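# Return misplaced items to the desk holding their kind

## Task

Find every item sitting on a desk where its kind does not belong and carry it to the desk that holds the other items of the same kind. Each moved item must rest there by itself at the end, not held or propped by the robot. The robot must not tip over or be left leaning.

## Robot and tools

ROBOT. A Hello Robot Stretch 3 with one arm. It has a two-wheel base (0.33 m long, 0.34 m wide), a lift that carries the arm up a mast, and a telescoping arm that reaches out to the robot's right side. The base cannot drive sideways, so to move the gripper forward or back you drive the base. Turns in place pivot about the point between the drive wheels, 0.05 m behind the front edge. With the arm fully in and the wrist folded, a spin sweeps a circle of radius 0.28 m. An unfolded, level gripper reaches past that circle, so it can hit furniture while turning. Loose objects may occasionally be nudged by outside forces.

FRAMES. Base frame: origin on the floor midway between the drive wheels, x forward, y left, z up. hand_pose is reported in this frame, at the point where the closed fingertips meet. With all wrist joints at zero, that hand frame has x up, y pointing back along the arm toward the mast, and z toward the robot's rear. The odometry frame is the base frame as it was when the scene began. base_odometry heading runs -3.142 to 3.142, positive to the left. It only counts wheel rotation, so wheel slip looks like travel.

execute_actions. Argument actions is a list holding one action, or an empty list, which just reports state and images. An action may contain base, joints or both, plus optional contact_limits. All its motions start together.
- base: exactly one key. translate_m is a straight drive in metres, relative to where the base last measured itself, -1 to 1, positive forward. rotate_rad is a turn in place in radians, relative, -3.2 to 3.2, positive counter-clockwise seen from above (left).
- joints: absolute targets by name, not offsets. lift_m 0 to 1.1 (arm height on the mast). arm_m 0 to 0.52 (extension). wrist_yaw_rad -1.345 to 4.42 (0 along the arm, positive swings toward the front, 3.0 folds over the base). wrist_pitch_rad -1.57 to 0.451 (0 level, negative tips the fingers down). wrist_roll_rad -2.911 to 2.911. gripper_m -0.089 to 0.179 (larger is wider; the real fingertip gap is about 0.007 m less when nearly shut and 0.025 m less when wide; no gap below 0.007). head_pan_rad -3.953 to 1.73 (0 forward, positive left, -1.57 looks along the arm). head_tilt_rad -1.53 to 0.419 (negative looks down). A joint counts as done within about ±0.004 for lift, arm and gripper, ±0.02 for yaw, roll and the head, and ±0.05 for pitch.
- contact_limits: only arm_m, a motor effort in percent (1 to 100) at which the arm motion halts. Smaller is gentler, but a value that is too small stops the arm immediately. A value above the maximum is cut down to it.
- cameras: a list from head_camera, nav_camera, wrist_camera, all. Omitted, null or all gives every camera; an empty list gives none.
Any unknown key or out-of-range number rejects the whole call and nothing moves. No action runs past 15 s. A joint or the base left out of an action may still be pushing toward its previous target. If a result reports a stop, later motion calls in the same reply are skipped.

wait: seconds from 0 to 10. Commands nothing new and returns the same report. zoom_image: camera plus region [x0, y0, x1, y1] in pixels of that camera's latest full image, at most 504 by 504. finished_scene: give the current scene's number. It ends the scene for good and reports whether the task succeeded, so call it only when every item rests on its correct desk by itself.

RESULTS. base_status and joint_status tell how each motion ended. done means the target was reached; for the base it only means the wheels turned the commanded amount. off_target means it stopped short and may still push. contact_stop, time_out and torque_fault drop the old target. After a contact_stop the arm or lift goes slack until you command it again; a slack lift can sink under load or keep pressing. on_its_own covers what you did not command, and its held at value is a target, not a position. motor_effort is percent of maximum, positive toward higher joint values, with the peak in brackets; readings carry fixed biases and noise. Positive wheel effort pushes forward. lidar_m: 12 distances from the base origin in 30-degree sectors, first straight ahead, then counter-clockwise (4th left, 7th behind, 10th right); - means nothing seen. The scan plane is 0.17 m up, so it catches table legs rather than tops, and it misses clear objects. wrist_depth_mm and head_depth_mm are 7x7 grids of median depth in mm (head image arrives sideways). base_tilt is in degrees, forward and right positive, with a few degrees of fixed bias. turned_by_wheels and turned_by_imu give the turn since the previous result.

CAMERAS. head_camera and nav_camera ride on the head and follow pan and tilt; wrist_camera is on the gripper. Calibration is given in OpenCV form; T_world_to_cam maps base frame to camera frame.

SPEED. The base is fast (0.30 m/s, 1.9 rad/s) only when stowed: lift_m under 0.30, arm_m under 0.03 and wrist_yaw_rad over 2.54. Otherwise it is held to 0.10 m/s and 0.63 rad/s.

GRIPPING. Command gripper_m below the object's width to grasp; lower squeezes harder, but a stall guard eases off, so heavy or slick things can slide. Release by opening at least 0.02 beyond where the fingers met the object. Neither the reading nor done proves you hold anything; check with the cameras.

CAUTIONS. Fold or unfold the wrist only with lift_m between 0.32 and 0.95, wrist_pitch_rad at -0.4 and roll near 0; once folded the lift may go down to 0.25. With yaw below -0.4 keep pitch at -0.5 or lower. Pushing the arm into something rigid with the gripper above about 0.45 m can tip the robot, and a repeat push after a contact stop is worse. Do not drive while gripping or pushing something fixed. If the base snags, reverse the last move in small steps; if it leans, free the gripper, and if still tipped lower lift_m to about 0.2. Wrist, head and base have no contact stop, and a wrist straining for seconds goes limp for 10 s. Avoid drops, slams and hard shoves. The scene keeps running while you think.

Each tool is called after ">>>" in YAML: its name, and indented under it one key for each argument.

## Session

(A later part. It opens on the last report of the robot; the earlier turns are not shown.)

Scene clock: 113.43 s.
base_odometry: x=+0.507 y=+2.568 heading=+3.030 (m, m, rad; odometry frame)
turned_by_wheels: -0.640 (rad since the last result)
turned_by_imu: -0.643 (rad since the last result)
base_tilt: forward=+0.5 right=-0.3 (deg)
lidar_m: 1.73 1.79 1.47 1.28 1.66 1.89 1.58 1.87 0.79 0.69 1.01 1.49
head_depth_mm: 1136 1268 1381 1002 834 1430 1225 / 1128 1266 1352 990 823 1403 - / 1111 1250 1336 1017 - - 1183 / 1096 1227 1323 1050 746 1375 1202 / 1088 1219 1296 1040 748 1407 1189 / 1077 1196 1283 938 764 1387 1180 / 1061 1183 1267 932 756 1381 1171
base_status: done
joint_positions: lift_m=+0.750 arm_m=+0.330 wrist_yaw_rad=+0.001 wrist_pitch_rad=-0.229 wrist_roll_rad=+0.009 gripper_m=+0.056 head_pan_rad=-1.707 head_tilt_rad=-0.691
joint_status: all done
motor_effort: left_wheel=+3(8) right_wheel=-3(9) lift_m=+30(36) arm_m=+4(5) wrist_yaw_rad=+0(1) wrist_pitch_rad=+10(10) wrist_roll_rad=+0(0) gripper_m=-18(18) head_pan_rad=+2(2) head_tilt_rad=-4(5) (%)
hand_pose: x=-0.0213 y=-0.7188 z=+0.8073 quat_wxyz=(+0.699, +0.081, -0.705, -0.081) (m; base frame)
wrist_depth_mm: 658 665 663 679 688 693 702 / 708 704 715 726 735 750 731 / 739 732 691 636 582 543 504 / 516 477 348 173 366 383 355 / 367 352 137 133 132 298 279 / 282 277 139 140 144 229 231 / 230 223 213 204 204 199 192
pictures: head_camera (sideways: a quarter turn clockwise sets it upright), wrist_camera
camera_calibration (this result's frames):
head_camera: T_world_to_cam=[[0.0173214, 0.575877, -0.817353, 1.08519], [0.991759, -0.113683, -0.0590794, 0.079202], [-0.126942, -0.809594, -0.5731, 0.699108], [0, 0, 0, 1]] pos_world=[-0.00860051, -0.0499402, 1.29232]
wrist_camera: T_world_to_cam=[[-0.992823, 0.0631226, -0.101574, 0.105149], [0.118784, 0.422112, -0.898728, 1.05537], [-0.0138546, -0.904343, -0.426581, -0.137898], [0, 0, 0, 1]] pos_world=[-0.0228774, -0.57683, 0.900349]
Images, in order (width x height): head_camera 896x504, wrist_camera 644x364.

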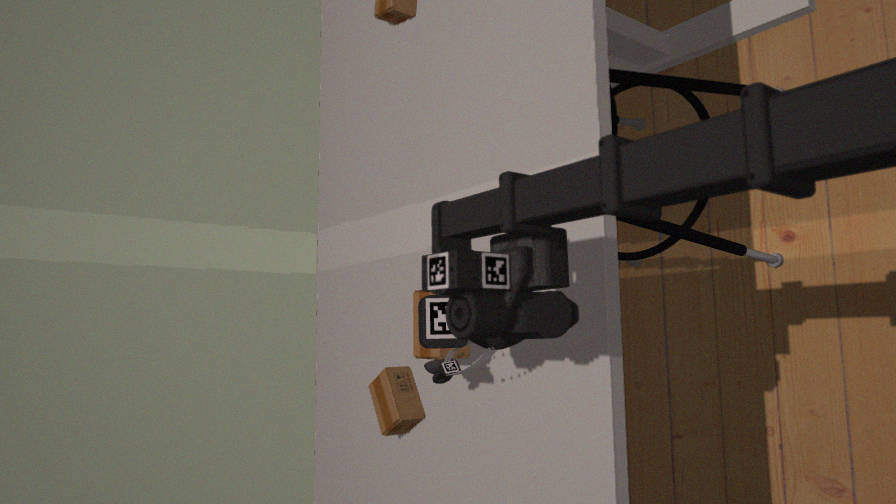

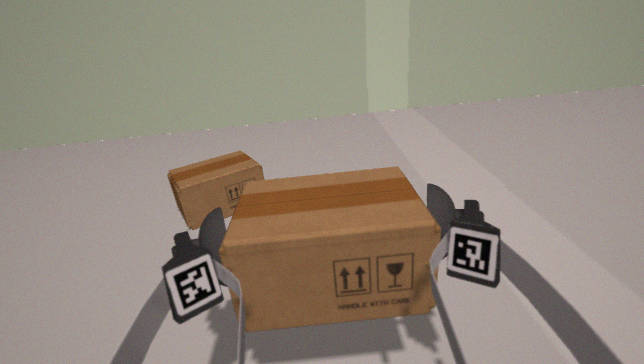

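>>> execute_actions:
  actions:
    - {"joints":{"lift_m":0.695,"head_pan_rad":-3.5,"head_tilt_rad":-0.45}}
  cameras: ["head_camera"]

Scene clock: 116.93 s.
base_odometry: x=+0.507 y=+2.568 heading=+3.030 (m, m, rad; odometry frame)
turned_by_wheels: +0.000 (rad since the last result)
turned_by_imu: +0.000 (rad since the last result)
base_tilt: forward=+0.5 right=-0.4 (deg)
lidar_m: 1.72 1.79 1.46 1.28 1.65 1.89 1.58 1.87 0.79 0.69 1.02 1.49
head_depth_mm: 2031 2208 2382 2336 2248 1779 1414 / 1996 2167 2330 2011 2348 1764 1396 / 1938 2095 2251 1813 2196 1751 1390 / 1860 2015 2149 1748 2288 1721 1382 / 1800 1935 2061 1703 2264 1696 1365 / 1739 1857 1992 1617 2229 1687 1355 / 1675 1808 1906 1511 2203 1664 1337
base_status: not commanded
joint_positions: lift_m=+0.695 arm_m=+0.330 wrist_yaw_rad=+0.001 wrist_pitch_rad=-0.229 wrist_roll_rad=+0.009 gripper_m=+0.056 head_pan_rad=-3.493 head_tilt_rad=-0.458
joint_status: all done
motor_effort: left_wheel=+3(3) right_wheel=-3(3) lift_m=+30(30) arm_m=+5(5) wrist_yaw_rad=-1(1) wrist_pitch_rad=+10(10) wrist_roll_rad=+0(0) gripper_m=-18(18) head_pan_rad=-3(31) head_tilt_rad=+4(24) (%)
hand_pose: x=-0.0213 y=-0.7188 z=+0.7523 quat_wxyz=(+0.699, +0.081, -0.705, -0.081) (m; base frame)
wrist_depth_mm: 651 662 664 679 678 697 703 / 695 704 710 716 712 640 568 / 595 525 338 438 400 369 345 / 359 326 311 173 254 263 248 / 251 244 137 133 132 207 194 / 197 192 139 140 144 158 159 / 159 154 148 146 142 138 133
pictures: head_camera (sideways: a quarter turn clockwise sets it upright)
camera_calibration (this result's frames):
head_camera: T_world_to_cam=[[0.366963, -0.0694663, -0.927638, 1.2269], [-0.336047, -0.939765, -0.0625622, 0.0918544], [-0.867416, 0.334688, -0.368203, 0.437015], [0, 0, 0, 1]] pos_world=[-0.040288, 0.0252862, 1.30478]
Images, in order (width x height): head_camera 896x504.

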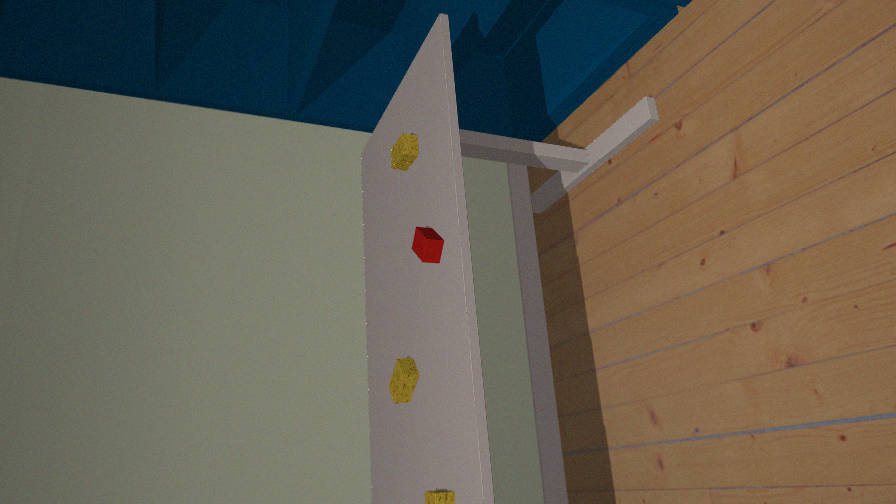

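>>> execute_actions:
  actions:
    - {"joints":{"gripper_m":0.17}}
  cameras: []

>>> execute_actions:
  actions:
    - {"joints":{"arm_m":0.24,"lift_m":0.76}}
  cameras: ["wrist_camera"]

>>> execute_actions:
  actions:
    - {"base":{"rotate_rad":-0.17},"joints":{"arm_m":0.15,"lift_m":0.77}}
  cameras: []

>>> execute_actions:
  actions:
    - {"base":{"translate_m":-0.75},"joints":{"arm_m":0.05,"head_tilt_rad":-0.65,"head_pan_rad":-3.85}}
  cameras: ["head_camera","nav_camera"]

Scene clock: 124.93 s.
base_odometry: x=+0.507 y=+2.568 heading=+3.030 (m, m, rad; odometry frame)
turned_by_wheels: +0.000 (rad since the last result)
turned_by_imu: +0.000 (rad since the last result)
base_tilt: forward=+0.6 right=-0.4 (deg)
lidar_m: 1.72 1.79 1.46 1.27 1.66 1.89 1.58 1.87 0.79 0.69 1.02 1.49
head_depth_mm: 2041 2198 2404 2336 2245 1781 1408 / 1995 2168 2304 2012 2334 1769 1398 / 1931 2079 2270 1818 2195 1737 1384 / 1866 2008 2138 1745 2285 1726 1380 / 1797 1940 2082 1686 2253 1694 1364 / 1729 1874 2012 1617 2222 1696 1352 / 1675 1797 1932 1513 2182 1667 1338
base_status: not commanded
joint_positions: lift_m=+0.695 arm_m=+0.330 wrist_yaw_rad=+0.001 wrist_pitch_rad=-0.221 wrist_roll_rad=+0.009 gripper_m=+0.170 head_pan_rad=-3.493 head_tilt_rad=-0.458
joint_status: all done
motor_effort: left_wheel=+3(4) right_wheel=-3(3) lift_m=+30(30) arm_m=+5(5) wrist_yaw_rad=-1(0) wrist_pitch_rad=+7(10) wrist_roll_rad=+0(0) gripper_m=+0(82) head_pan_rad=-3(3) head_tilt_rad=+4(4) (%)
hand_pose: x=-0.0213 y=-0.7194 z=+0.7542 quat_wxyz=(+0.700, +0.078, -0.706, -0.078) (m; base frame)
wrist_depth_mm: 658 661 676 675 689 699 693 / 697 708 714 714 724 672 592 / 629 550 346 450 414 386 355 / 373 334 319 181 276 276 254 / 258 256 214 135 137 208 199 / 207 - 145 141 145 164 156 / - 154 150 148 145 141 135
pictures: none
No camera images: the call's "cameras" was empty. Leave "cameras" out to get every camera's image.

Scene clock: 126.83 s.
base_odometry: x=+0.507 y=+2.568 heading=+3.030 (m, m, rad; odometry frame)
turned_by_wheels: +0.000 (rad since the last result)
turned_by_imu: +0.000 (rad since the last result)
base_tilt: forward=+0.5 right=-0.4 (deg)
lidar_m: 1.73 1.79 1.46 1.28 1.65 1.89 1.58 1.86 0.79 0.69 1.02 1.49
head_depth_mm: 2035 2203 2393 2326 2251 1766 1410 / 1996 2141 2318 1995 2356 1756 1451 / 1916 2091 2253 1807 2195 1745 1471 / 1855 2024 2156 1749 2278 1718 1444 / 1796 1941 2065 1708 2272 1697 1426 / 1737 1851 1990 1623 2245 1685 1389 / 1679 1796 1921 1519 2189 1666 1343
base_status: not commanded
joint_positions: lift_m=+0.760 arm_m=+0.240 wrist_yaw_rad=+0.001 wrist_pitch_rad=-0.220 wrist_roll_rad=+0.009 gripper_m=+0.170 head_pan_rad=-3.493 head_tilt_rad=-0.458
joint_status: all done
motor_effort: left_wheel=+4(3) right_wheel=-4(3) lift_m=+39(42) arm_m=-4(4) wrist_yaw_rad=-1(0) wrist_pitch_rad=+7(7) wrist_roll_rad=+0(0) gripper_m=+0(0) head_pan_rad=-3(3) head_tilt_rad=+4(4) (%)
hand_pose: x=-0.0213 y=-0.6301 z=+0.8192 quat_wxyz=(+0.700, +0.078, -0.706, -0.078) (m; base frame)
wrist_depth_mm: 738 752 748 763 759 778 787 / 780 795 801 812 829 826 822 / 838 817 766 699 637 584 538 / 559 527 438 454 437 421 391 / 396 388 358 253 313 316 304 / 306 - 282 255 257 249 237 / 249 234 234 226 220 213 205
pictures: wrist_camera
camera_calibration (this result's frames):
wrist_camera: T_world_to_cam=[[-0.992823, 0.0621748, -0.102163, 0.100649], [0.11879, 0.41374, -0.902612, 1.02656], [-0.0138509, -0.908269, -0.418157, -0.0619473], [0, 0, 0, 1]] pos_world=[-0.0228774, -0.487253, 0.910967]
Images, in order (width x height): wrist_camera 644x364.

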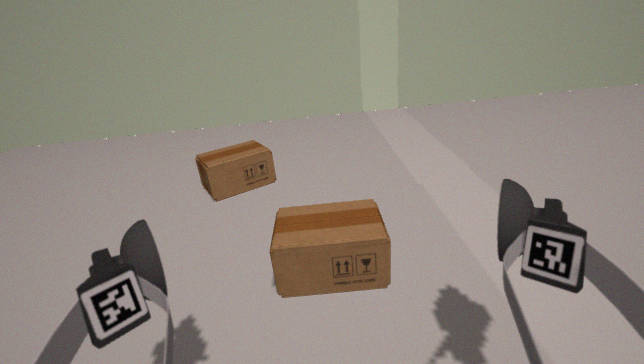

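Scene clock: 128.73 s.
base_odometry: x=+0.507 y=+2.568 heading=+2.860 (m, m, rad; odometry frame)
turned_by_wheels: -0.170 (rad since the last result)
turned_by_imu: -0.171 (rad since the last result)
base_tilt: forward=+0.5 right=-0.5 (deg)
lidar_m: 1.58 1.74 1.46 1.35 1.28 1.65 2.05 1.58 0.79 0.69 1.01 1.49
head_depth_mm: 1998 1789 1587 1701 1921 1737 1413 / 2173 2277 2360 2240 2066 1775 1478 / 2080 2266 2433 2626 2309 1739 1496 / 2005 2184 2316 1921 2184 1713 1459 / 1905 2060 2191 1851 2261 1699 1452 / 1810 1949 2075 1668 2222 1688 1415 / 1718 1847 1963 1516 2202 1664 1333
base_status: done
joint_positions: lift_m=+0.770 arm_m=+0.150 wrist_yaw_rad=+0.001 wrist_pitch_rad=-0.219 wrist_roll_rad=+0.009 gripper_m=+0.170 head_pan_rad=-3.493 head_tilt_rad=-0.458
joint_status: all done
motor_effort: left_wheel=+2(6) right_wheel=-4(9) lift_m=+39(41) arm_m=-3(3) wrist_yaw_rad=-1(1) wrist_pitch_rad=+6(7) wrist_roll_rad=+0(0) gripper_m=+0(0) head_pan_rad=-3(3) head_tilt_rad=+4(4) (%)
hand_pose: x=-0.0213 y=-0.5401 z=+0.8292 quat_wxyz=(+0.700, +0.078, -0.706, -0.078) (m; base frame)
wrist_depth_mm: 756 781 842 880 937 988 - / 801 837 890 927 991 - - / 816 862 814 734 680 611 580 / 589 498 514 487 456 447 411 / 414 399 337 360 344 335 320 / 326 - 299 287 279 262 250 / 263 247 247 239 232 224 230
pictures: none
No camera images: the call's "cameras" was empty. Leave "cameras" out to get every camera's image.

Scene clock: 137.67 s.
base_odometry: x=+1.227 y=+2.359 heading=+2.860 (m, m, rad; odometry frame)
turned_by_wheels: +0.000 (rad since the last result)
turned_by_imu: -0.003 (rad since the last result)
base_tilt: forward=+0.6 right=-0.4 (deg)
lidar_m: 2.22 2.47 1.26 1.25 1.60 1.23 1.31 0.89 1.60 0.98 0.81 0.98
head_depth_mm: 1437 - - - - - 1222 / 1517 1544 1788 1566 - - - / 1647 1674 1895 1482 1778 1503 - / 1635 1742 1923 1096 1797 - - / 1478 1606 1465 1028 1679 - - / 1378 1526 1452 1013 869 - - / 1269 1388 1414 1003 794 1503 -
base_status: done
joint_positions: lift_m=+0.770 arm_m=+0.050 wrist_yaw_rad=+0.001 wrist_pitch_rad=-0.219 wrist_roll_rad=+0.009 gripper_m=+0.170 head_pan_rad=-3.843 head_tilt_rad=-0.642
joint_status: all done
motor_effort: left_wheel=+3(3) right_wheel=-4(10) lift_m=+39(39) arm_m=-3(2) wrist_yaw_rad=+0(0) wrist_pitch_rad=+7(6) wrist_roll_rad=+0(0) gripper_m=+0(1) head_pan_rad=-2(21) head_tilt_rad=-4(22) (%)
hand_pose: x=-0.0213 y=-0.4401 z=+0.8292 quat_wxyz=(+0.700, +0.078, -0.706, -0.078) (m; base frame)
wrist_depth_mm: 942 990 - - - - - / - - - - - - - / - 821 853 - - - - / 587 556 520 - - - - / 419 413 410 - - - - / 555 - - - - - - / - - - - - - -
pictures: head_camera (sideways: a quarter turn clockwise sets it upright), nav_camera (sideways: a quarter turn counterclockwise sets it upright)
camera_calibration (this result's frames):
head_camera: T_world_to_cam=[[0.445622, -0.296508, -0.844691, 1.11823], [-0.629412, -0.774745, -0.0600948, 0.090417], [-0.636602, 0.558438, -0.531869, 0.648574], [0, 0, 0, 1]] pos_world=[-0.0285131, 0.0394245, 1.29495]
nav_camera: T_world_to_cam=[[-0.434477, 0.328218, 0.838751, -1.04099], [0.652372, 0.756746, 0.0418037, -0.00474979], [-0.621, 0.56534, -0.542908, 0.676649], [0, 0, 0, 1]] pos_world=[-0.0289888, -0.0372704, 1.24069]
Images, in order (width x height): head_camera 896x504, nav_camera 672x504.

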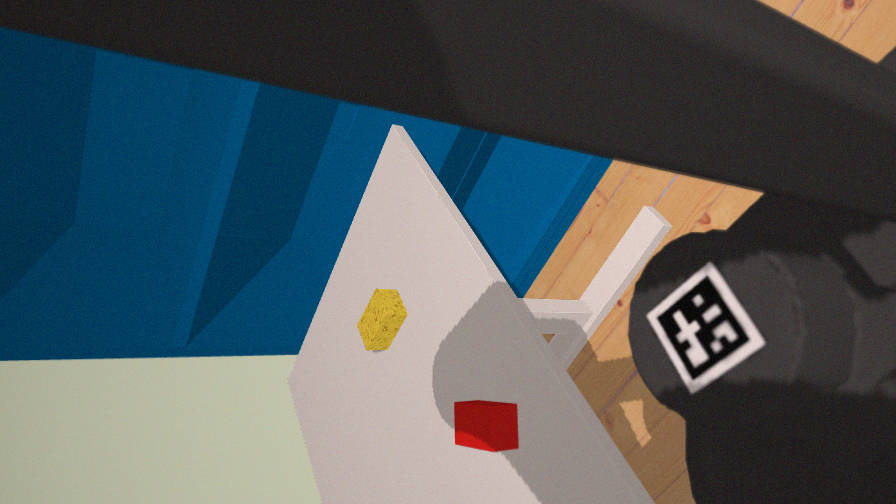

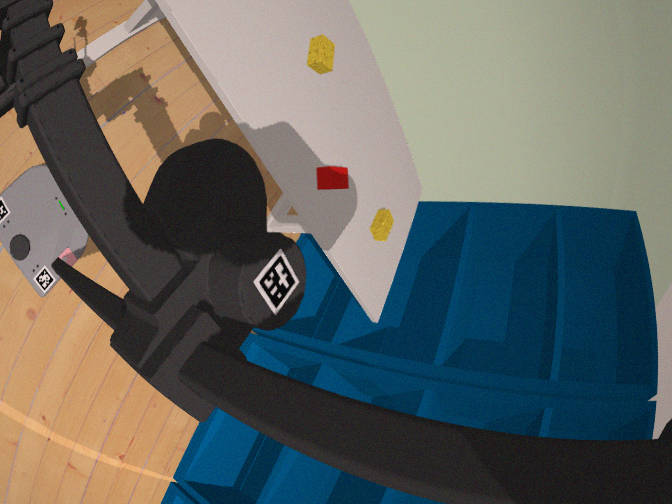

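>>> execute_actions:
  actions:
    - {"base":{"rotate_rad":-1.924},"joints":{"arm_m":0.27,"wrist_yaw_rad":-0.14,"head_pan_rad":-1.4,"lift_m":0.75}}
  cameras: ["wrist_camera"]

Scene clock: 147.83 s.
base_odometry: x=+1.227 y=+2.359 heading=+0.936 (m, m, rad; odometry frame)
turned_by_wheels: -1.924 (rad since the last result)
turned_by_imu: -1.932 (rad since the last result)
base_tilt: forward=+0.5 right=-0.4 (deg)
lidar_m: 1.49 0.98 0.81 1.62 2.49 1.86 1.26 1.24 1.18 1.24 1.31 0.89
head_depth_mm: 1289 1451 1559 1078 916 - - / 1239 1390 1491 1070 - 1444 1247 / 1194 1329 1442 1059 819 1434 1236 / 1154 1285 1396 1046 798 1467 1226 / 1117 1240 1342 1031 786 1410 1218 / 1079 1194 1286 972 779 1363 1204 / 1049 1153 1261 998 770 1320 1204
base_status: done
joint_positions: lift_m=+0.750 arm_m=+0.270 wrist_yaw_rad=-0.138 wrist_pitch_rad=-0.219 wrist_roll_rad=+0.009 gripper_m=+0.170 head_pan_rad=-1.407 head_tilt_rad=-0.642
joint_status: all done
motor_effort: left_wheel=+3(7) right_wheel=-3(9) lift_m=+30(31) arm_m=+4(5) wrist_yaw_rad=-1(4) wrist_pitch_rad=+6(7) wrist_roll_rad=+0(0) gripper_m=+0(1) head_pan_rad=+2(31) head_tilt_rad=-4(4) (%)
hand_pose: x=-0.0553 y=-0.6572 z=+0.8096 quat_wxyz=(+0.693, +0.028, -0.709, -0.126) (m; base frame)
wrist_depth_mm: 654 752 880 - - - 998 / 675 778 923 - - - - / 692 763 729 664 552 559 553 / 538 499 464 419 409 401 692 / 375 367 343 260 310 302 - / 292 - 268 260 249 264 - / 237 222 223 215 209 992 926
pictures: wrist_camera
camera_calibration (this result's frames):
wrist_camera: T_world_to_cam=[[-0.974628, 0.199146, -0.10218, 0.158705], [0.174952, 0.393041, -0.902724, 1.02278], [-0.139613, -0.897697, -0.41791, -0.0912784], [0, 0, 0, 1]] pos_world=[-0.0370036, -0.515542, 0.901362]
Images, in order (width x height): wrist_camera 644x364.

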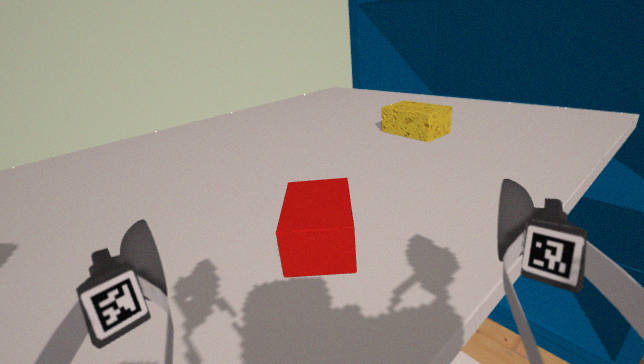

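>>> execute_actions:
  actions:
    - {"joints":{"arm_m":0.375,"lift_m":0.692}}
  cameras: ["wrist_camera"]

Scene clock: 152.33 s.
base_odometry: x=+1.227 y=+2.359 heading=+0.936 (m, m, rad; odometry frame)
turned_by_wheels: +0.000 (rad since the last result)
turned_by_imu: +0.000 (rad since the last result)
base_tilt: forward=+0.5 right=-0.4 (deg)
lidar_m: 1.49 0.98 0.81 1.62 2.48 1.86 1.25 1.24 1.19 1.25 1.31 0.89
head_depth_mm: 1283 1460 1561 1085 924 1549 - / 1236 1394 1489 1074 - 1491 1240 / 1192 1344 1445 1080 833 1481 1238 / 1152 1282 1401 1041 800 1464 1226 / 1115 1240 1338 1025 789 1418 1219 / 1079 1195 1286 971 780 1373 1207 / 1042 1152 1262 999 770 1321 1195
base_status: not commanded
joint_positions: lift_m=+0.692 arm_m=+0.375 wrist_yaw_rad=-0.138 wrist_pitch_rad=-0.219 wrist_roll_rad=+0.009 gripper_m=+0.170 head_pan_rad=-1.407 head_tilt_rad=-0.642
joint_status: all done
motor_effort: left_wheel=+3(4) right_wheel=-3(3) lift_m=+29(27) arm_m=+5(5) wrist_yaw_rad=-1(1) wrist_pitch_rad=+6(6) wrist_roll_rad=+0(0) gripper_m=+0(0) head_pan_rad=+2(2) head_tilt_rad=-4(4) (%)
hand_pose: x=-0.0553 y=-0.7622 z=+0.7516 quat_wxyz=(+0.693, +0.028, -0.709, -0.126) (m; base frame)
wrist_depth_mm: 581 662 783 966 - - 950 / 599 691 803 907 779 - 940 / 591 545 486 444 407 376 348 / 365 334 313 188 260 271 249 / 253 251 230 139 151 204 196 / 202 - 181 138 142 161 152 / - 151 150 145 141 137 132
pictures: wrist_camera
camera_calibration (this result's frames):
wrist_camera: T_world_to_cam=[[-0.974628, 0.199147, -0.102182, 0.173689], [0.17495, 0.393016, -0.902735, 1.0117], [-0.139618, -0.897708, -0.417885, -0.209783], [0, 0, 0, 1]] pos_world=[-0.037004, -0.620527, 0.843377]
Images, in order (width x height): wrist_camera 644x364.

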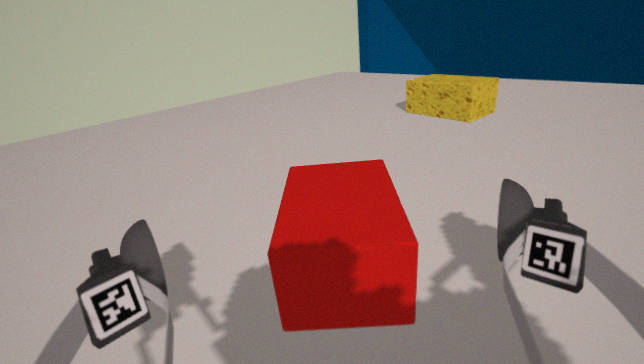

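>>> execute_actions:
  actions:
    - {"joints":{"arm_m":0.368,"gripper_m":0.025}}
  cameras: []

>>> execute_actions:
  actions:
    - {"joints":{"lift_m":0.73}}
  cameras: ["wrist_camera"]

Scene clock: 156.00 s.
base_odometry: x=+1.227 y=+2.359 heading=+0.936 (m, m, rad; odometry frame)
turned_by_wheels: +0.000 (rad since the last result)
turned_by_imu: +0.000 (rad since the last result)
base_tilt: forward=+0.5 right=-0.4 (deg)
lidar_m: 1.49 0.98 0.81 1.63 2.49 1.85 1.25 1.24 1.19 1.25 1.31 0.89
head_depth_mm: 1281 1449 1564 1084 921 1551 - / 1229 1388 1497 1073 - 1498 1244 / 1193 1333 1444 1065 830 1474 1237 / 1153 1284 1393 1044 800 1468 1226 / 1113 1240 1340 1027 788 1423 1220 / 1080 1192 1295 971 779 1364 1206 / 1039 1153 1264 1000 770 1318 1198
base_status: not commanded
joint_positions: lift_m=+0.692 arm_m=+0.368 wrist_yaw_rad=-0.138 wrist_pitch_rad=-0.219 wrist_roll_rad=+0.009 gripper_m=+0.026 head_pan_rad=-1.407 head_tilt_rad=-0.642
joint_status: all done
motor_effort: left_wheel=+3(3) right_wheel=-3(3) lift_m=+29(29) arm_m=-3(3) wrist_yaw_rad=-1(1) wrist_pitch_rad=+6(6) wrist_roll_rad=+0(0) gripper_m=-15(89) head_pan_rad=+3(3) head_tilt_rad=-4(4) (%)
hand_pose: x=-0.0553 y=-0.7557 z=+0.7516 quat_wxyz=(+0.693, +0.028, -0.709, -0.126) (m; base frame)
wrist_depth_mm: 587 671 796 963 - - 952 / 607 700 813 926 693 - 927 / 604 548 490 445 411 373 346 / 362 336 316 185 275 261 248 / 254 242 233 138 135 202 192 / 197 188 166 143 147 163 157 / 159 156 150 145 142 137 133
pictures: none
No camera images: the call's "cameras" was empty. Leave "cameras" out to get every camera's image.

Scene clock: 157.17 s.
base_odometry: x=+1.227 y=+2.359 heading=+0.936 (m, m, rad; odometry frame)
turned_by_wheels: +0.000 (rad since the last result)
turned_by_imu: +0.000 (rad since the last result)
base_tilt: forward=+0.6 right=-0.4 (deg)
lidar_m: 1.50 0.98 0.81 1.62 2.48 1.86 1.25 1.24 1.18 1.25 1.31 0.89
head_depth_mm: 1291 1451 1568 1083 922 - - / 1235 1384 1497 1117 - 1481 1245 / 1203 1339 1446 1093 863 1477 1237 / 1151 1292 1393 1045 798 1460 1233 / 1115 1241 1343 1033 789 1417 1223 / 1084 1195 1291 971 779 1366 1207 / 1047 1149 1260 997 771 1319 1199
base_status: not commanded
joint_positions: lift_m=+0.730 arm_m=+0.368 wrist_yaw_rad=-0.138 wrist_pitch_rad=-0.220 wrist_roll_rad=+0.009 gripper_m=+0.026 head_pan_rad=-1.407 head_tilt_rad=-0.642
joint_status: all done
motor_effort: left_wheel=+3(3) right_wheel=-3(3) lift_m=+39(40) arm_m=-3(3) wrist_yaw_rad=-2(1) wrist_pitch_rad=+6(7) wrist_roll_rad=+0(0) gripper_m=-16(15) head_pan_rad=+2(2) head_tilt_rad=-4(4) (%)
hand_pose: x=-0.0552 y=-0.7557 z=+0.7891 quat_wxyz=(+0.693, +0.029, -0.709, -0.126) (m; base frame)
wrist_depth_mm: 585 675 802 982 - - 952 / 604 692 833 978 - - 976 / 615 674 644 585 475 450 455 / 468 438 412 186 358 343 325 / 335 315 302 138 135 263 251 / 254 248 217 143 147 212 205 / 208 205 195 183 182 179 174
pictures: wrist_camera
camera_calibration (this result's frames):
wrist_camera: T_world_to_cam=[[-0.974619, 0.199213, -0.10214, 0.17624], [0.175033, 0.393613, -0.902459, 1.04317], [-0.139578, -0.897431, -0.418491, -0.18759], [0, 0, 0, 1]] pos_world=[-0.0370049, -0.614064, 0.880915]
Images, in order (width x height): wrist_camera 644x364.

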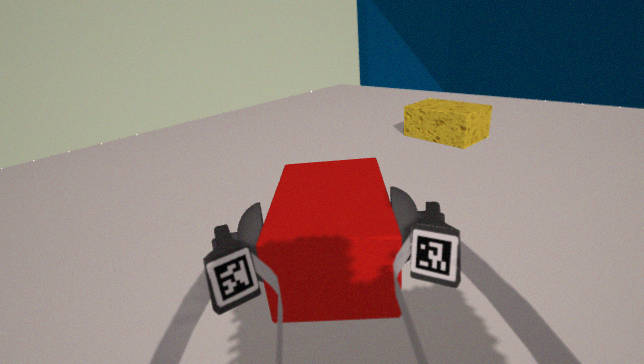

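>>> execute_actions:
  actions:
    - {"base":{"rotate_rad":-0.59},"joints":{"arm_m":0.2,"gripper_m":0.02,"head_pan_rad":-3.14}}
  cameras: []

>>> execute_actions:
  actions:
    - {"base":{"translate_m":-0.4},"joints":{"arm_m":0.0,"lift_m":0.29,"wrist_yaw_rad":2.62,"wrist_pitch_rad":-0.4}}
  cameras: ["wrist_camera"]

>>> execute_actions:
  actions:
    - {"base":{"translate_m":-1.0}}
  cameras: ["nav_camera"]

Scene clock: 164.73 s.
base_odometry: x=+1.227 y=+2.359 heading=+0.346 (m, m, rad; odometry frame)
turned_by_wheels: -0.590 (rad since the last result)
turned_by_imu: -0.592 (rad since the last result)
base_tilt: forward=+0.6 right=-0.4 (deg)
lidar_m: 0.89 1.52 0.98 0.81 1.93 2.46 1.86 1.25 1.59 1.19 1.22 1.31
head_depth_mm: 2051 2238 2452 2503 1873 1499 - / 2148 2354 2564 2459 1845 1495 - / 2267 2471 2714 2406 1826 1526 - / 2395 2623 2907 2390 1819 1468 - / 2513 2780 3069 2354 1786 1456 1224 / 1581 1774 1927 2149 1771 1444 1207 / 1641 1802 1911 2129 1759 1430 1194
base_status: done
joint_positions: lift_m=+0.730 arm_m=+0.200 wrist_yaw_rad=-0.139 wrist_pitch_rad=-0.220 wrist_roll_rad=+0.009 gripper_m=+0.021 head_pan_rad=-3.133 head_tilt_rad=-0.642
joint_status: all done
motor_effort: left_wheel=+3(7) right_wheel=-3(11) lift_m=+39(40) arm_m=-4(3) wrist_yaw_rad=+0(1) wrist_pitch_rad=+6(7) wrist_roll_rad=+0(0) gripper_m=-17(47) head_pan_rad=-2(31) head_tilt_rad=-4(4) (%)
hand_pose: x=-0.0555 y=-0.5876 z=+0.7890 quat_wxyz=(+0.693, +0.028, -0.709, -0.127) (m; base frame)
wrist_depth_mm: 972 - - 714 - - 954 / - - - 822 - - - / 813 714 769 855 - - - / 470 465 - 186 831 796 731 / 346 - - 138 135 - - / - - - 143 147 - - / - - - - - 964 894
pictures: none
No camera images: the call's "cameras" was empty. Leave "cameras" out to get every camera's image.

Scene clock: 170.07 s.
base_odometry: x=+0.851 y=+2.223 heading=+0.346 (m, m, rad; odometry frame)
turned_by_wheels: +0.000 (rad since the last result)
turned_by_imu: -0.002 (rad since the last result)
base_tilt: forward=+0.5 right=-0.5 (deg)
lidar_m: 1.29 1.72 0.95 1.00 2.15 2.10 1.46 1.47 0.98 1.18 1.40 1.67
head_depth_mm: 1752 1885 2074 2277 1879 1503 1253 / 1830 2000 2199 2313 1853 1489 1242 / 1921 2108 2338 2417 1839 1479 1236 / 2014 2238 2472 2368 1814 1468 1226 / 2134 2360 2682 2342 1795 1448 1218 / 2230 2429 2698 1806 1772 1434 1206 / 1227 1339 1561 1783 1696 1419 1200
base_status: done
joint_positions: lift_m=+0.290 arm_m=+0.000 wrist_yaw_rad=+2.618 wrist_pitch_rad=-0.419 wrist_roll_rad=+0.009 gripper_m=+0.021 head_pan_rad=-3.133 head_tilt_rad=-0.643
joint_status: all done
motor_effort: left_wheel=+3(9) right_wheel=-3(13) lift_m=+29(32) arm_m=-3(6) wrist_yaw_rad=+2(3) wrist_pitch_rad=+6(6) wrist_roll_rad=+0(0) gripper_m=-17(17) head_pan_rad=-3(3) head_tilt_rad=-3(4) (%)
hand_pose: x=+0.0909 y=+0.0490 z=+0.3027 quat_wxyz=(+0.321, +0.709, -0.038, +0.627) (m; base frame)
wrist_depth_mm: - - - - - - - / - - - - - - - / - - 975 951 885 837 809 / 826 792 754 185 695 680 652 / 668 628 628 138 135 557 542 / - 535 486 142 147 479 465 / - 476 - 428 424 419 411
pictures: wrist_camera
camera_calibration (this result's frames):
wrist_camera: T_world_to_cam=[[0.818752, -0.567411, -0.0876948, -0.0211424], [-0.395159, -0.446089, -0.803028, 0.324802], [0.416527, 0.692134, -0.589454, 0.274737], [0, 0, 0, 1]] pos_world=[0.0312233, -0.0572608, 0.420916]
Images, in order (width x height): wrist_camera 644x364.

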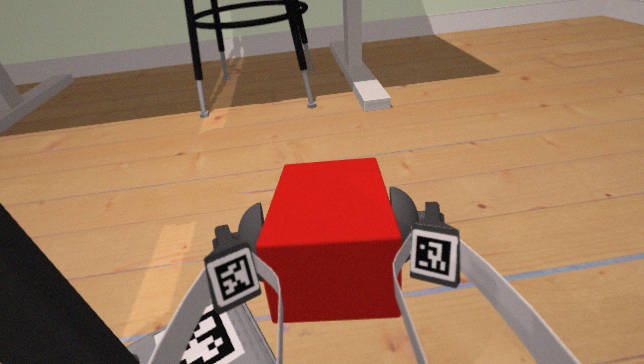

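Scene clock: 175.07 s.
base_odometry: x=-0.090 y=+1.884 heading=+0.346 (m, m, rad; odometry frame)
turned_by_wheels: +0.000 (rad since the last result)
turned_by_imu: -0.005 (rad since the last result)
base_tilt: forward=+0.6 right=-0.4 (deg)
lidar_m: 2.29 1.70 1.60 1.63 1.28 1.21 1.23 0.56 0.63 0.97 0.82 1.67
head_depth_mm: 978 1070 1173 1290 1445 1502 1254 / 1026 1127 1230 1373 1542 1494 1244 / 1080 1177 1309 1459 1653 1468 1233 / 1138 1250 1394 1569 1716 1463 1217 / 1196 1325 1485 1696 1797 1452 1220 / 1268 1418 1596 1817 1772 1442 1207 / 1348 1515 1715 2005 1758 1421 1199
base_status: done
joint_positions: lift_m=+0.290 arm_m=+0.000 wrist_yaw_rad=+2.618 wrist_pitch_rad=-0.419 wrist_roll_rad=+0.009 gripper_m=+0.021 head_pan_rad=-3.133 head_tilt_rad=-0.643
joint_status: not commanded
motor_effort: left_wheel=+4(8) right_wheel=-4(12) lift_m=+30(29) arm_m=-3(4) wrist_yaw_rad=+2(2) wrist_pitch_rad=+6(6) wrist_roll_rad=+0(0) gripper_m=-17(17) head_pan_rad=-2(3) head_tilt_rad=-4(4) (%)
hand_pose: x=+0.0909 y=+0.0490 z=+0.3027 quat_wxyz=(+0.321, +0.709, -0.038, +0.627) (m; base frame)
wrist_depth_mm: - - - - - - - / - - - - - - - / - - 988 936 901 832 812 / 819 796 762 185 691 674 638 / 667 634 622 138 135 563 545 / - 533 487 143 147 475 464 / - 482 - 425 428 416 412
pictures: nav_camera (sideways: a quarter turn counterclockwise sets it upright)
camera_calibration (this result's frames):
nav_camera: T_world_to_cam=[[-0.544342, -0.0342056, 0.838166, -1.03956], [0.00160173, 0.999124, 0.0418146, -0.000794159], [-0.838862, 0.024104, -0.543811, 0.679152], [0, 0, 0, 1]] pos_world=[0.00384046, -0.0511355, 1.24069]
Images, in order (width x height): nav_camera 672x504.

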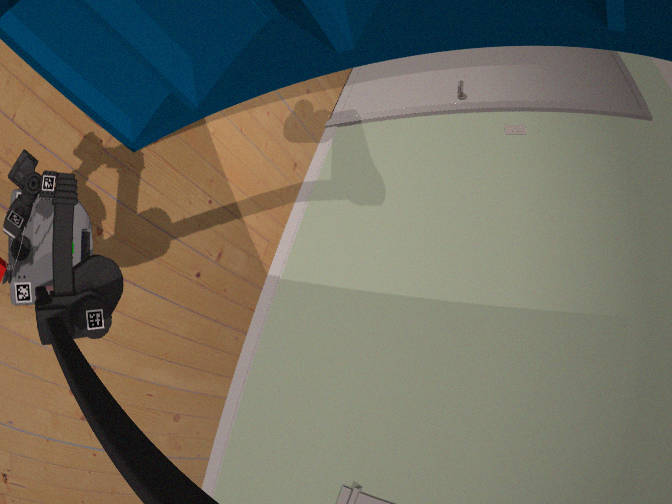

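>>> execute_actions:
  actions:
    - {"base":{"translate_m":-0.74}}
  cameras: []

>>> execute_actions:
  actions:
    - {"base":{"rotate_rad":1.11}}
  cameras: []

>>> execute_actions:
  actions:
    - {"base":{"translate_m":-1.0},"joints":{"head_pan_rad":0}}
  cameras: []

Scene clock: 183.63 s.
base_odometry: x=-0.786 y=+1.633 heading=+0.347 (m, m, rad; odometry frame)
turned_by_wheels: +0.000 (rad since the last result)
turned_by_imu: -0.004 (rad since the last result)
base_tilt: forward=+0.5 right=-0.4 (deg)
lidar_m: 3.04 2.38 1.74 0.83 0.58 0.54 0.55 0.72 1.60 0.65 0.47 1.32
head_depth_mm: 422 459 504 556 619 700 805 / 442 483 531 589 664 757 882 / 464 508 562 627 712 824 971 / 487 536 597 673 771 899 1079 / 513 568 636 722 838 992 1166 / 542 606 683 781 915 1111 1203 / 576 646 735 853 1014 1257 1200
base_status: done
joint_positions: lift_m=+0.290 arm_m=+0.000 wrist_yaw_rad=+2.618 wrist_pitch_rad=-0.419 wrist_roll_rad=+0.009 gripper_m=+0.021 head_pan_rad=-3.133 head_tilt_rad=-0.643
joint_status: not commanded
motor_effort: left_wheel=+3(7) right_wheel=-4(12) lift_m=+29(29) arm_m=-3(3) wrist_yaw_rad=+2(2) wrist_pitch_rad=+6(6) wrist_roll_rad=+0(0) gripper_m=-17(17) head_pan_rad=-3(2) head_tilt_rad=-4(4) (%)
hand_pose: x=+0.0909 y=+0.0490 z=+0.3027 quat_wxyz=(+0.321, +0.709, -0.038, +0.627) (m; base frame)
wrist_depth_mm: 893 - - - - - - / 865 - - - - - - / 808 - 985 921 894 842 817 / 761 786 753 186 692 671 648 / 668 643 621 138 135 566 545 / - 538 481 143 147 475 466 / - 477 - 427 428 418 407
pictures: none
No camera images: the call's "cameras" was empty. Leave "cameras" out to get every camera's image.

Scene clock: 185.50 s.
base_odometry: x=-0.786 y=+1.633 heading=+1.456 (m, m, rad; odometry frame)
turned_by_wheels: +1.110 (rad since the last result)
turned_by_imu: +1.112 (rad since the last result)
base_tilt: forward=+0.5 right=-0.5 (deg)
lidar_m: 1.74 0.78 0.57 0.54 0.56 0.76 1.94 0.61 0.47 1.32 3.03 2.01
head_depth_mm: 1575 1519 1479 1408 1416 1364 1218 / 2021 2178 2152 2070 1792 1488 1239 / 2027 2254 2528 2392 1828 1477 1236 / 2035 2264 2541 2368 1810 1463 1227 / 2029 2251 2544 2331 1785 1454 1214 / 2034 2266 2538 2325 1763 1436 1208 / 2039 2280 2557 2272 1756 1425 1197
base_status: done
joint_positions: lift_m=+0.290 arm_m=+0.000 wrist_yaw_rad=+2.618 wrist_pitch_rad=-0.419 wrist_roll_rad=+0.009 gripper_m=+0.021 head_pan_rad=-3.133 head_tilt_rad=-0.643
joint_status: not commanded
motor_effort: left_wheel=-1(5) right_wheel=+4(12) lift_m=+29(29) arm_m=-3(4) wrist_yaw_rad=+2(2) wrist_pitch_rad=+6(6) wrist_roll_rad=+0(0) gripper_m=-17(17) head_pan_rad=-3(2) head_tilt_rad=-4(4) (%)
hand_pose: x=+0.0909 y=+0.0490 z=+0.3027 quat_wxyz=(+0.321, +0.709, -0.038, +0.627) (m; base frame)
wrist_depth_mm: 439 496 580 679 822 - - / 471 532 613 741 894 - - / 494 560 656 805 873 842 821 / 528 596 700 185 700 676 651 / 557 612 619 138 135 565 550 / - 536 483 143 147 476 468 / - 476 - 428 423 420 411
pictures: none
No camera images: the call's "cameras" was empty. Leave "cameras" out to get every camera's image.

Scene clock: 190.50 s.
base_odometry: x=-0.900 y=+0.639 heading=+1.456 (m, m, rad; odometry frame)
turned_by_wheels: +0.000 (rad since the last result)
turned_by_imu: -0.005 (rad since the last result)
base_tilt: forward=+0.6 right=-0.4 (deg)
lidar_m: 2.21 0.76 0.55 0.52 0.54 0.70 1.39 1.44 1.94 1.45 0.56 0.61
head_depth_mm: 2929 3065 3474 2488 1800 1074 1037 / 2920 3064 3419 2444 1852 1482 1244 / 2909 3268 3437 2427 1838 1472 1241 / 2874 3179 3448 2384 1824 1463 1230 / 2899 3121 2880 2340 1784 1447 1207 / 2436 2598 2744 2288 1760 1428 1210 / 1576 1620 1724 1790 1685 1422 1199
base_status: done
joint_positions: lift_m=+0.290 arm_m=+0.000 wrist_yaw_rad=+2.618 wrist_pitch_rad=-0.419 wrist_roll_rad=+0.009 gripper_m=+0.021 head_pan_rad=-0.007 head_tilt_rad=-0.643
joint_status: all done
motor_effort: left_wheel=-1(9) right_wheel=+3(8) lift_m=+29(29) arm_m=-3(3) wrist_yaw_rad=+2(2) wrist_pitch_rad=+6(6) wrist_roll_rad=+0(0) gripper_m=-17(17) head_pan_rad=+2(31) head_tilt_rad=-3(4) (%)
hand_pose: x=+0.0909 y=+0.0490 z=+0.3027 quat_wxyz=(+0.321, +0.709, -0.038, +0.627) (m; base frame)
wrist_depth_mm: 429 478 552 651 796 - - / 449 514 593 713 882 - - / 475 548 641 765 865 837 813 / 507 584 679 186 704 666 655 / 536 594 622 138 135 564 545 / - 537 482 143 147 478 467 / - 476 - 426 424 418 410
pictures: none
No camera images: the call's "cameras" was empty. Leave "cameras" out to get every camera's image.

>>> execute_actions:
  actions:
    - {"base":{"rotate_rad":-1.66}}
  cameras: []

>>> execute_actions:
  actions:
    - {"base":{"translate_m":1.0}}
  cameras: []

>>> execute_actions:
  actions:
    - {"base":{"translate_m":0.85},"joints":{"lift_m":0.97,"wrist_yaw_rad":0,"wrist_pitch_rad":-0.2,"arm_m":0.15}}
  cameras: ["head_camera"]

Scene clock: 196.77 s.
base_odometry: x=-0.900 y=+0.639 heading=-0.204 (m, m, rad; odometry frame)
turned_by_wheels: -1.660 (rad since the last result)
turned_by_imu: -1.662 (rad since the last result)
base_tilt: forward=+0.6 right=-0.4 (deg)
lidar_m: 2.15 0.56 0.57 2.74 0.83 0.56 0.52 0.52 0.65 1.39 1.42 1.81
head_depth_mm: 2909 2892 3010 2466 1862 1503 1253 / 2842 3119 3351 2431 1860 1489 1245 / 2833 3156 3333 2401 1816 1478 1238 / 2792 3076 3331 2380 1808 1467 1229 / 2779 2999 3267 2355 1792 1447 1215 / 2695 2901 2935 2214 1784 1435 1206 / 1481 1500 1513 1531 1545 1386 1195
base_status: done
joint_positions: lift_m=+0.290 arm_m=+0.000 wrist_yaw_rad=+2.618 wrist_pitch_rad=-0.419 wrist_roll_rad=+0.009 gripper_m=+0.021 head_pan_rad=-0.007 head_tilt_rad=-0.643
joint_status: not commanded
motor_effort: left_wheel=+3(8) right_wheel=-4(10) lift_m=+29(29) arm_m=-3(3) wrist_yaw_rad=+2(2) wrist_pitch_rad=+6(6) wrist_roll_rad=+0(0) gripper_m=-17(17) head_pan_rad=+2(3) head_tilt_rad=-3(4) (%)
hand_pose: x=+0.0909 y=+0.0490 z=+0.3027 quat_wxyz=(+0.321, +0.709, -0.038, +0.627) (m; base frame)
wrist_depth_mm: - - - 635 599 831 - / - - - 706 676 965 - / - - 975 799 755 858 816 / 821 793 743 185 691 674 647 / 663 641 625 138 135 568 540 / - 536 492 143 147 478 466 / - 477 - 427 423 420 410
pictures: none
No camera images: the call's "cameras" was empty. Leave "cameras" out to get every camera's image.

Scene clock: 201.83 s.
base_odometry: x=+0.079 y=+0.437 heading=-0.203 (m, m, rad; odometry frame)
turned_by_wheels: +0.000 (rad since the last result)
turned_by_imu: +0.005 (rad since the last result)
base_tilt: forward=+0.5 right=-0.4 (deg)
lidar_m: 1.80 0.70 0.47 0.44 0.45 0.57 1.49 1.52 1.39 1.30 1.32 1.69
head_depth_mm: 1955 2064 2433 2283 1888 1505 1250 / 1951 1976 2417 2425 1843 1493 1242 / 1919 1879 2402 2392 1828 1480 1235 / 1916 1758 2383 2371 1810 1464 1223 / 1886 1960 2357 2337 1794 1452 1214 / 1876 1873 2264 2199 1767 1435 1207 / 1819 1702 1909 1935 1692 1426 1198
base_status: done
joint_positions: lift_m=+0.290 arm_m=+0.000 wrist_yaw_rad=+2.618 wrist_pitch_rad=-0.419 wrist_roll_rad=+0.009 gripper_m=+0.021 head_pan_rad=-0.007 head_tilt_rad=-0.643
joint_status: not commanded
motor_effort: left_wheel=+2(9) right_wheel=-3(9) lift_m=+30(30) arm_m=-3(3) wrist_yaw_rad=+2(2) wrist_pitch_rad=+6(6) wrist_roll_rad=+0(0) gripper_m=-17(17) head_pan_rad=+2(2) head_tilt_rad=-3(4) (%)
hand_pose: x=+0.0909 y=+0.0490 z=+0.3027 quat_wxyz=(+0.321, +0.709, -0.038, +0.627) (m; base frame)
wrist_depth_mm: 367 416 491 598 761 - - / 385 445 521 659 814 - - / 406 470 565 704 841 851 806 / 427 508 604 185 704 669 652 / 461 538 597 138 135 563 539 / - 529 487 143 147 478 466 / - 471 - 428 424 418 412
pictures: none
No camera images: the call's "cameras" was empty. Leave "cameras" out to get every camera's image.

Scene clock: 211.13 s.
base_odometry: x=+0.912 y=+0.265 heading=-0.203 (m, m, rad; odometry frame)
turned_by_wheels: +0.000 (rad since the last result)
turned_by_imu: +0.003 (rad since the last result)
base_tilt: forward=+0.5 right=-0.4 (deg)
lidar_m: 1.41 0.82 0.56 0.52 0.53 0.68 2.34 1.92 1.30 1.22 1.24 1.33
head_depth_mm: 1197 1313 951 1712 1871 1503 1254 / 1189 1305 933 1717 1850 1492 1245 / 1177 1292 912 1686 1820 1480 1240 / 1170 1283 891 1651 1797 1460 1226 / 1162 1259 875 1640 1775 1452 1212 / 1154 1241 857 1633 1750 1434 1207 / 1141 1234 760 1064 1300 1383 1168
base_status: done
joint_positions: lift_m=+0.970 arm_m=+0.150 wrist_yaw_rad=+0.003 wrist_pitch_rad=-0.224 wrist_roll_rad=+0.009 gripper_m=+0.021 head_pan_rad=-0.007 head_tilt_rad=-0.643
joint_status: all done
motor_effort: left_wheel=+2(8) right_wheel=-3(8) lift_m=+39(41) arm_m=+5(5) wrist_yaw_rad=-2(2) wrist_pitch_rad=+8(9) wrist_roll_rad=+0(0) gripper_m=-17(17) head_pan_rad=+2(3) head_tilt_rad=-4(4) (%)
hand_pose: x=-0.0208 y=-0.5392 z=+1.0281 quat_wxyz=(+0.700, +0.080, -0.706, -0.079) (m; base frame)
wrist_depth_mm: 694 716 747 765 797 843 870 / 734 766 788 822 860 871 918 / 798 812 848 880 918 935 996 / 848 880 917 185 988 - - / 905 957 943 138 135 - - / 949 - 999 143 147 - - / - - - - - - -
pictures: head_camera (sideways: a quarter turn clockwise sets it upright)
camera_calibration (this result's frames):
head_camera: T_world_to_cam=[[-0.533257, -0.0573195, -0.844009, 1.12331], [-0.0122113, 0.998119, -0.0600704, 0.0866201], [0.845865, -0.0217265, -0.532954, 0.640943], [0, 0, 0, 1]] pos_world=[0.057918, -0.00814438, 1.29488]
Images, in order (width x height): head_camera 896x504.

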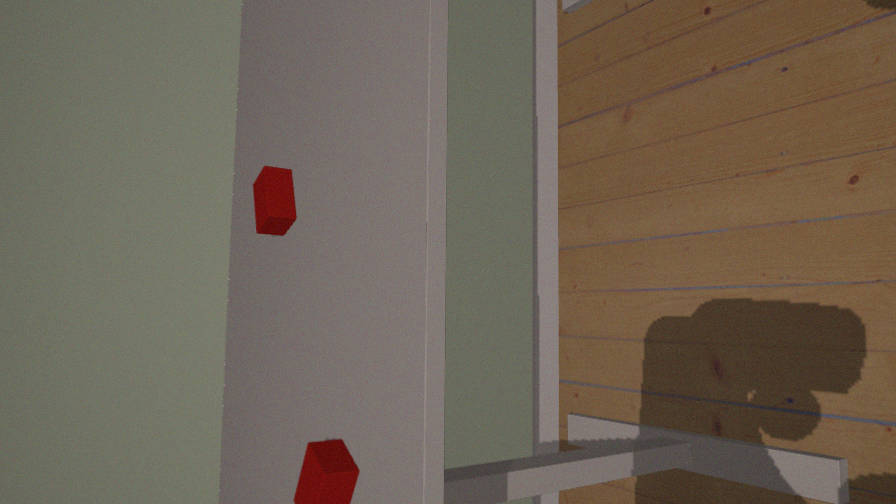

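>>> execute_actions:
  actions:
    - {"base":{"rotate_rad":1.5},"joints":{"arm_m":0.43,"head_pan_rad":-1.3}}
  cameras: []

>>> execute_actions:
  actions:
    - {"joints":{"lift_m":0.925}}
  cameras: ["wrist_camera","head_camera"]

Scene clock: 217.37 s.
base_odometry: x=+0.912 y=+0.265 heading=+1.297 (m, m, rad; odometry frame)
turned_by_wheels: +1.500 (rad since the last result)
turned_by_imu: +1.506 (rad since the last result)
base_tilt: forward=+0.6 right=-0.4 (deg)
lidar_m: 0.52 0.52 0.64 1.25 2.12 1.34 1.22 1.22 1.34 1.41 0.90 0.58
head_depth_mm: 1138 1235 - 714 1764 1497 1255 / 1149 1262 926 735 1768 1493 1242 / 1167 1265 910 725 1768 1476 1238 / 1184 1289 893 1654 1804 1464 1226 / 1200 1286 801 1159 1741 1443 1216 / 1216 1305 810 1521 1656 1413 1204 / 1047 1110 843 1203 1343 1355 1198
base_status: done
joint_positions: lift_m=+0.970 arm_m=+0.430 wrist_yaw_rad=+0.001 wrist_pitch_rad=-0.224 wrist_roll_rad=+0.009 gripper_m=+0.021 head_pan_rad=-1.293 head_tilt_rad=-0.643
joint_status: all done
motor_effort: left_wheel=+0(3) right_wheel=+3(10) lift_m=+39(39) arm_m=+4(5) wrist_yaw_rad=-1(2) wrist_pitch_rad=+8(8) wrist_roll_rad=+0(0) gripper_m=-17(17) head_pan_rad=-3(30) head_tilt_rad=-3(3) (%)
hand_pose: x=-0.0212 y=-0.8192 z=+1.0282 quat_wxyz=(+0.700, +0.079, -0.706, -0.079) (m; base frame)
wrist_depth_mm: 608 630 664 702 751 787 835 / 643 672 710 750 791 827 800 / 672 689 664 612 558 515 476 / 496 461 429 185 375 361 342 / 349 332 321 138 135 277 265 / 268 259 229 142 147 222 217 / 218 215 205 194 192 188 184
pictures: none
No camera images: the call's "cameras" was empty. Leave "cameras" out to get every camera's image.

Scene clock: 218.60 s.
base_odometry: x=+0.912 y=+0.265 heading=+1.297 (m, m, rad; odometry frame)
turned_by_wheels: +0.000 (rad since the last result)
turned_by_imu: +0.000 (rad since the last result)
base_tilt: forward=+0.5 right=-0.4 (deg)
lidar_m: 0.52 0.52 0.64 1.25 2.11 1.34 1.22 1.23 1.33 1.41 0.91 0.58
head_depth_mm: 1136 1256 - 681 1746 1495 1256 / 1151 1261 951 734 1770 1495 1243 / 1166 1273 914 723 1765 1476 1238 / 1179 1292 892 1654 1806 1465 1227 / 1198 1291 804 1160 1723 1440 1217 / 1215 1301 808 1506 1660 1429 1217 / 1047 1110 845 1201 1340 1352 1200
base_status: not commanded
joint_positions: lift_m=+0.925 arm_m=+0.430 wrist_yaw_rad=+0.001 wrist_pitch_rad=-0.224 wrist_roll_rad=+0.009 gripper_m=+0.021 head_pan_rad=-1.293 head_tilt_rad=-0.643
joint_status: all done
motor_effort: left_wheel=+0(1) right_wheel=+3(3) lift_m=+30(37) arm_m=+5(5) wrist_yaw_rad=-1(1) wrist_pitch_rad=+8(8) wrist_roll_rad=+0(0) gripper_m=-17(17) head_pan_rad=-3(2) head_tilt_rad=-4(4) (%)
hand_pose: x=-0.0212 y=-0.8192 z=+0.9836 quat_wxyz=(+0.700, +0.079, -0.706, -0.079) (m; base frame)
wrist_depth_mm: 608 629 670 706 756 800 852 / 643 661 700 734 757 657 586 / 612 544 479 357 405 380 350 / 367 339 316 186 278 265 250 / 254 245 235 138 135 204 194 / 199 190 168 142 147 164 160 / 161 159 151 147 143 139 135
pictures: head_camera (sideways: a quarter turn clockwise sets it upright), wrist_camera
camera_calibration (this result's frames):
head_camera: T_world_to_cam=[[-0.204693, 0.495731, -0.844009, 1.1213], [0.954567, 0.291879, -0.0600704, 0.0807227], [0.216569, -0.817959, -0.532954, 0.644782], [0, 0, 0, 1]] pos_world=[0.0128276, -0.0520209, 1.29488]
wrist_camera: T_world_to_cam=[[-0.992862, 0.0619804, -0.101899, 0.12893], [0.118525, 0.417514, -0.900907, 1.25456], [-0.0132944, -0.906554, -0.42188, -0.159935], [0, 0, 0, 1]] pos_world=[-0.0228141, -0.676779, 1.07591]
Images, in order (width x height): head_camera 896x504, wrist_camera 644x364.

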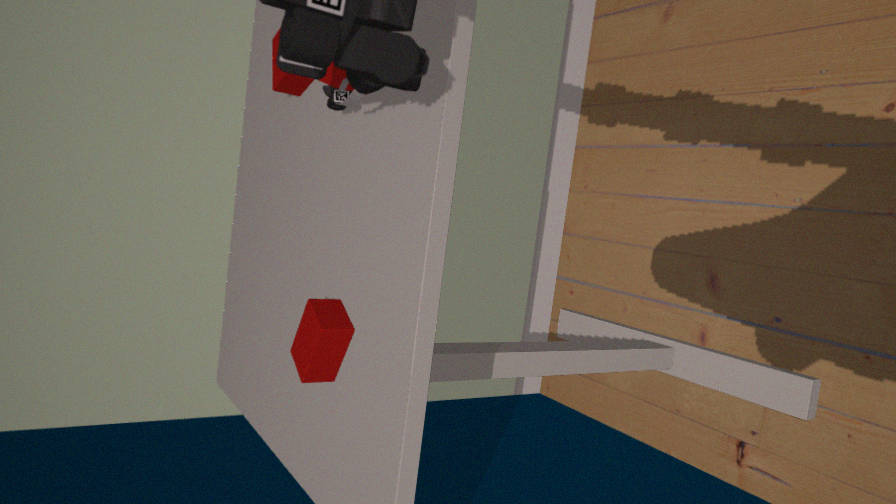

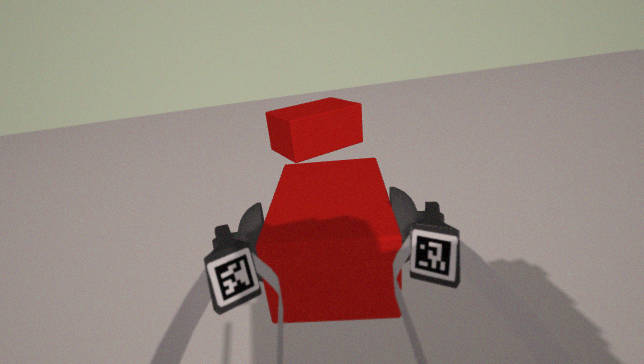

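>>> execute_actions:
  actions:
    - {"joints":{"gripper_m":0.14}}
  cameras: []

>>> execute_actions:
  actions:
    - {"joints":{"arm_m":0.33,"lift_m":0.95}}
  cameras: ["wrist_camera"]

>>> finished_scene:
  scene: 2

Scene clock: 223.07 s.
base_odometry: x=+0.912 y=+0.265 heading=+1.297 (m, m, rad; odometry frame)
turned_by_wheels: +0.000 (rad since the last result)
turned_by_imu: +0.000 (rad since the last result)
base_tilt: forward=+0.5 right=-0.4 (deg)
lidar_m: 0.52 0.52 0.64 1.26 2.11 1.34 1.22 1.23 1.34 1.41 0.91 0.57
head_depth_mm: 1141 1254 - 681 1748 1503 1248 / 1153 1267 957 734 1765 1491 1246 / 1168 1274 912 727 1778 1479 1234 / 1180 1290 895 1663 1810 1462 1227 / 1199 1292 800 1158 1732 1449 1218 / 1218 1308 810 1510 1657 1424 1209 / 1048 1122 841 1201 1350 1362 1198
base_status: not commanded
joint_positions: lift_m=+0.925 arm_m=+0.430 wrist_yaw_rad=+0.001 wrist_pitch_rad=-0.221 wrist_roll_rad=+0.009 gripper_m=+0.140 head_pan_rad=-1.293 head_tilt_rad=-0.643
joint_status: all done
motor_effort: left_wheel=-1(1) right_wheel=+3(3) lift_m=+29(29) arm_m=+4(5) wrist_yaw_rad=-1(1) wrist_pitch_rad=+7(8) wrist_roll_rad=+0(0) gripper_m=+0(80) head_pan_rad=-3(3) head_tilt_rad=-4(4) (%)
hand_pose: x=-0.0212 y=-0.8194 z=+0.9842 quat_wxyz=(+0.700, +0.078, -0.706, -0.078) (m; base frame)
wrist_depth_mm: 600 633 659 703 741 791 843 / 634 670 708 732 768 688 592 / 635 553 494 358 414 380 352 / 370 341 319 192 275 272 252 / 259 252 236 143 201 - 197 / 201 203 181 147 164 163 160 / 165 153 153 149 144 139 136
pictures: none
No camera images: the call's "cameras" was empty. Leave "cameras" out to get every camera's image.

Scene clock: 225.03 s.
base_odometry: x=+0.912 y=+0.265 heading=+1.297 (m, m, rad; odometry frame)
turned_by_wheels: +0.000 (rad since the last result)
turned_by_imu: +0.000 (rad since the last result)
base_tilt: forward=+0.6 right=-0.3 (deg)
lidar_m: 0.52 0.52 0.64 1.25 2.12 1.34 1.22 1.23 1.33 1.41 0.90 0.57
head_depth_mm: 1137 1254 - 1634 1757 1503 1258 / 1151 1265 973 1176 1764 1497 1245 / 1165 1269 913 727 1773 1477 1230 / 1185 1290 893 1665 1794 1461 1225 / 1196 1288 800 1158 1737 1447 1213 / 1213 1307 809 1526 1654 1426 1208 / 1043 1107 844 1202 1348 1353 1198
base_status: not commanded
joint_positions: lift_m=+0.950 arm_m=+0.330 wrist_yaw_rad=+0.001 wrist_pitch_rad=-0.220 wrist_roll_rad=+0.009 gripper_m=+0.140 head_pan_rad=-1.293 head_tilt_rad=-0.643
joint_status: all done
motor_effort: left_wheel=-1(1) right_wheel=+3(3) lift_m=+39(40) arm_m=-4(3) wrist_yaw_rad=-1(1) wrist_pitch_rad=+7(7) wrist_roll_rad=+0(0) gripper_m=+0(1) head_pan_rad=-2(3) head_tilt_rad=-3(3) (%)
hand_pose: x=-0.0212 y=-0.7200 z=+1.0091 quat_wxyz=(+0.700, +0.078, -0.706, -0.078) (m; base frame)
wrist_depth_mm: 682 719 751 803 857 895 974 / 716 770 795 857 879 821 729 / 752 670 604 464 501 456 426 / 442 411 383 257 337 329 303 / 310 303 284 252 257 - 237 / 239 245 222 214 207 195 192 / 201 184 184 178 173 167 163
pictures: wrist_camera
camera_calibration (this result's frames):
wrist_camera: T_world_to_cam=[[-0.992862, 0.0615993, -0.102134, 0.12535], [0.118529, 0.414148, -0.902459, 1.23532], [-0.0132921, -0.908123, -0.418493, -0.0637888], [0, 0, 0, 1]] pos_world=[-0.0228142, -0.577254, 1.10093]
Images, in order (width x height): wrist_camera 644x364.

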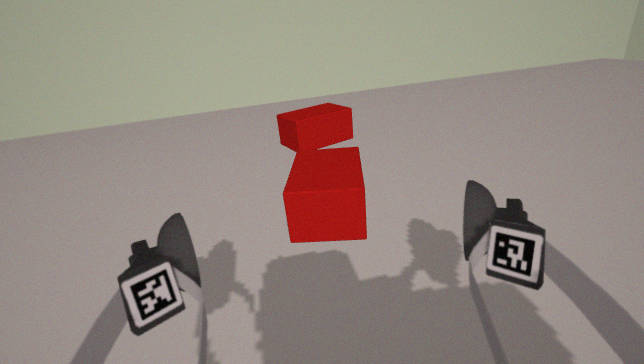

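The scene is finished: the task was done.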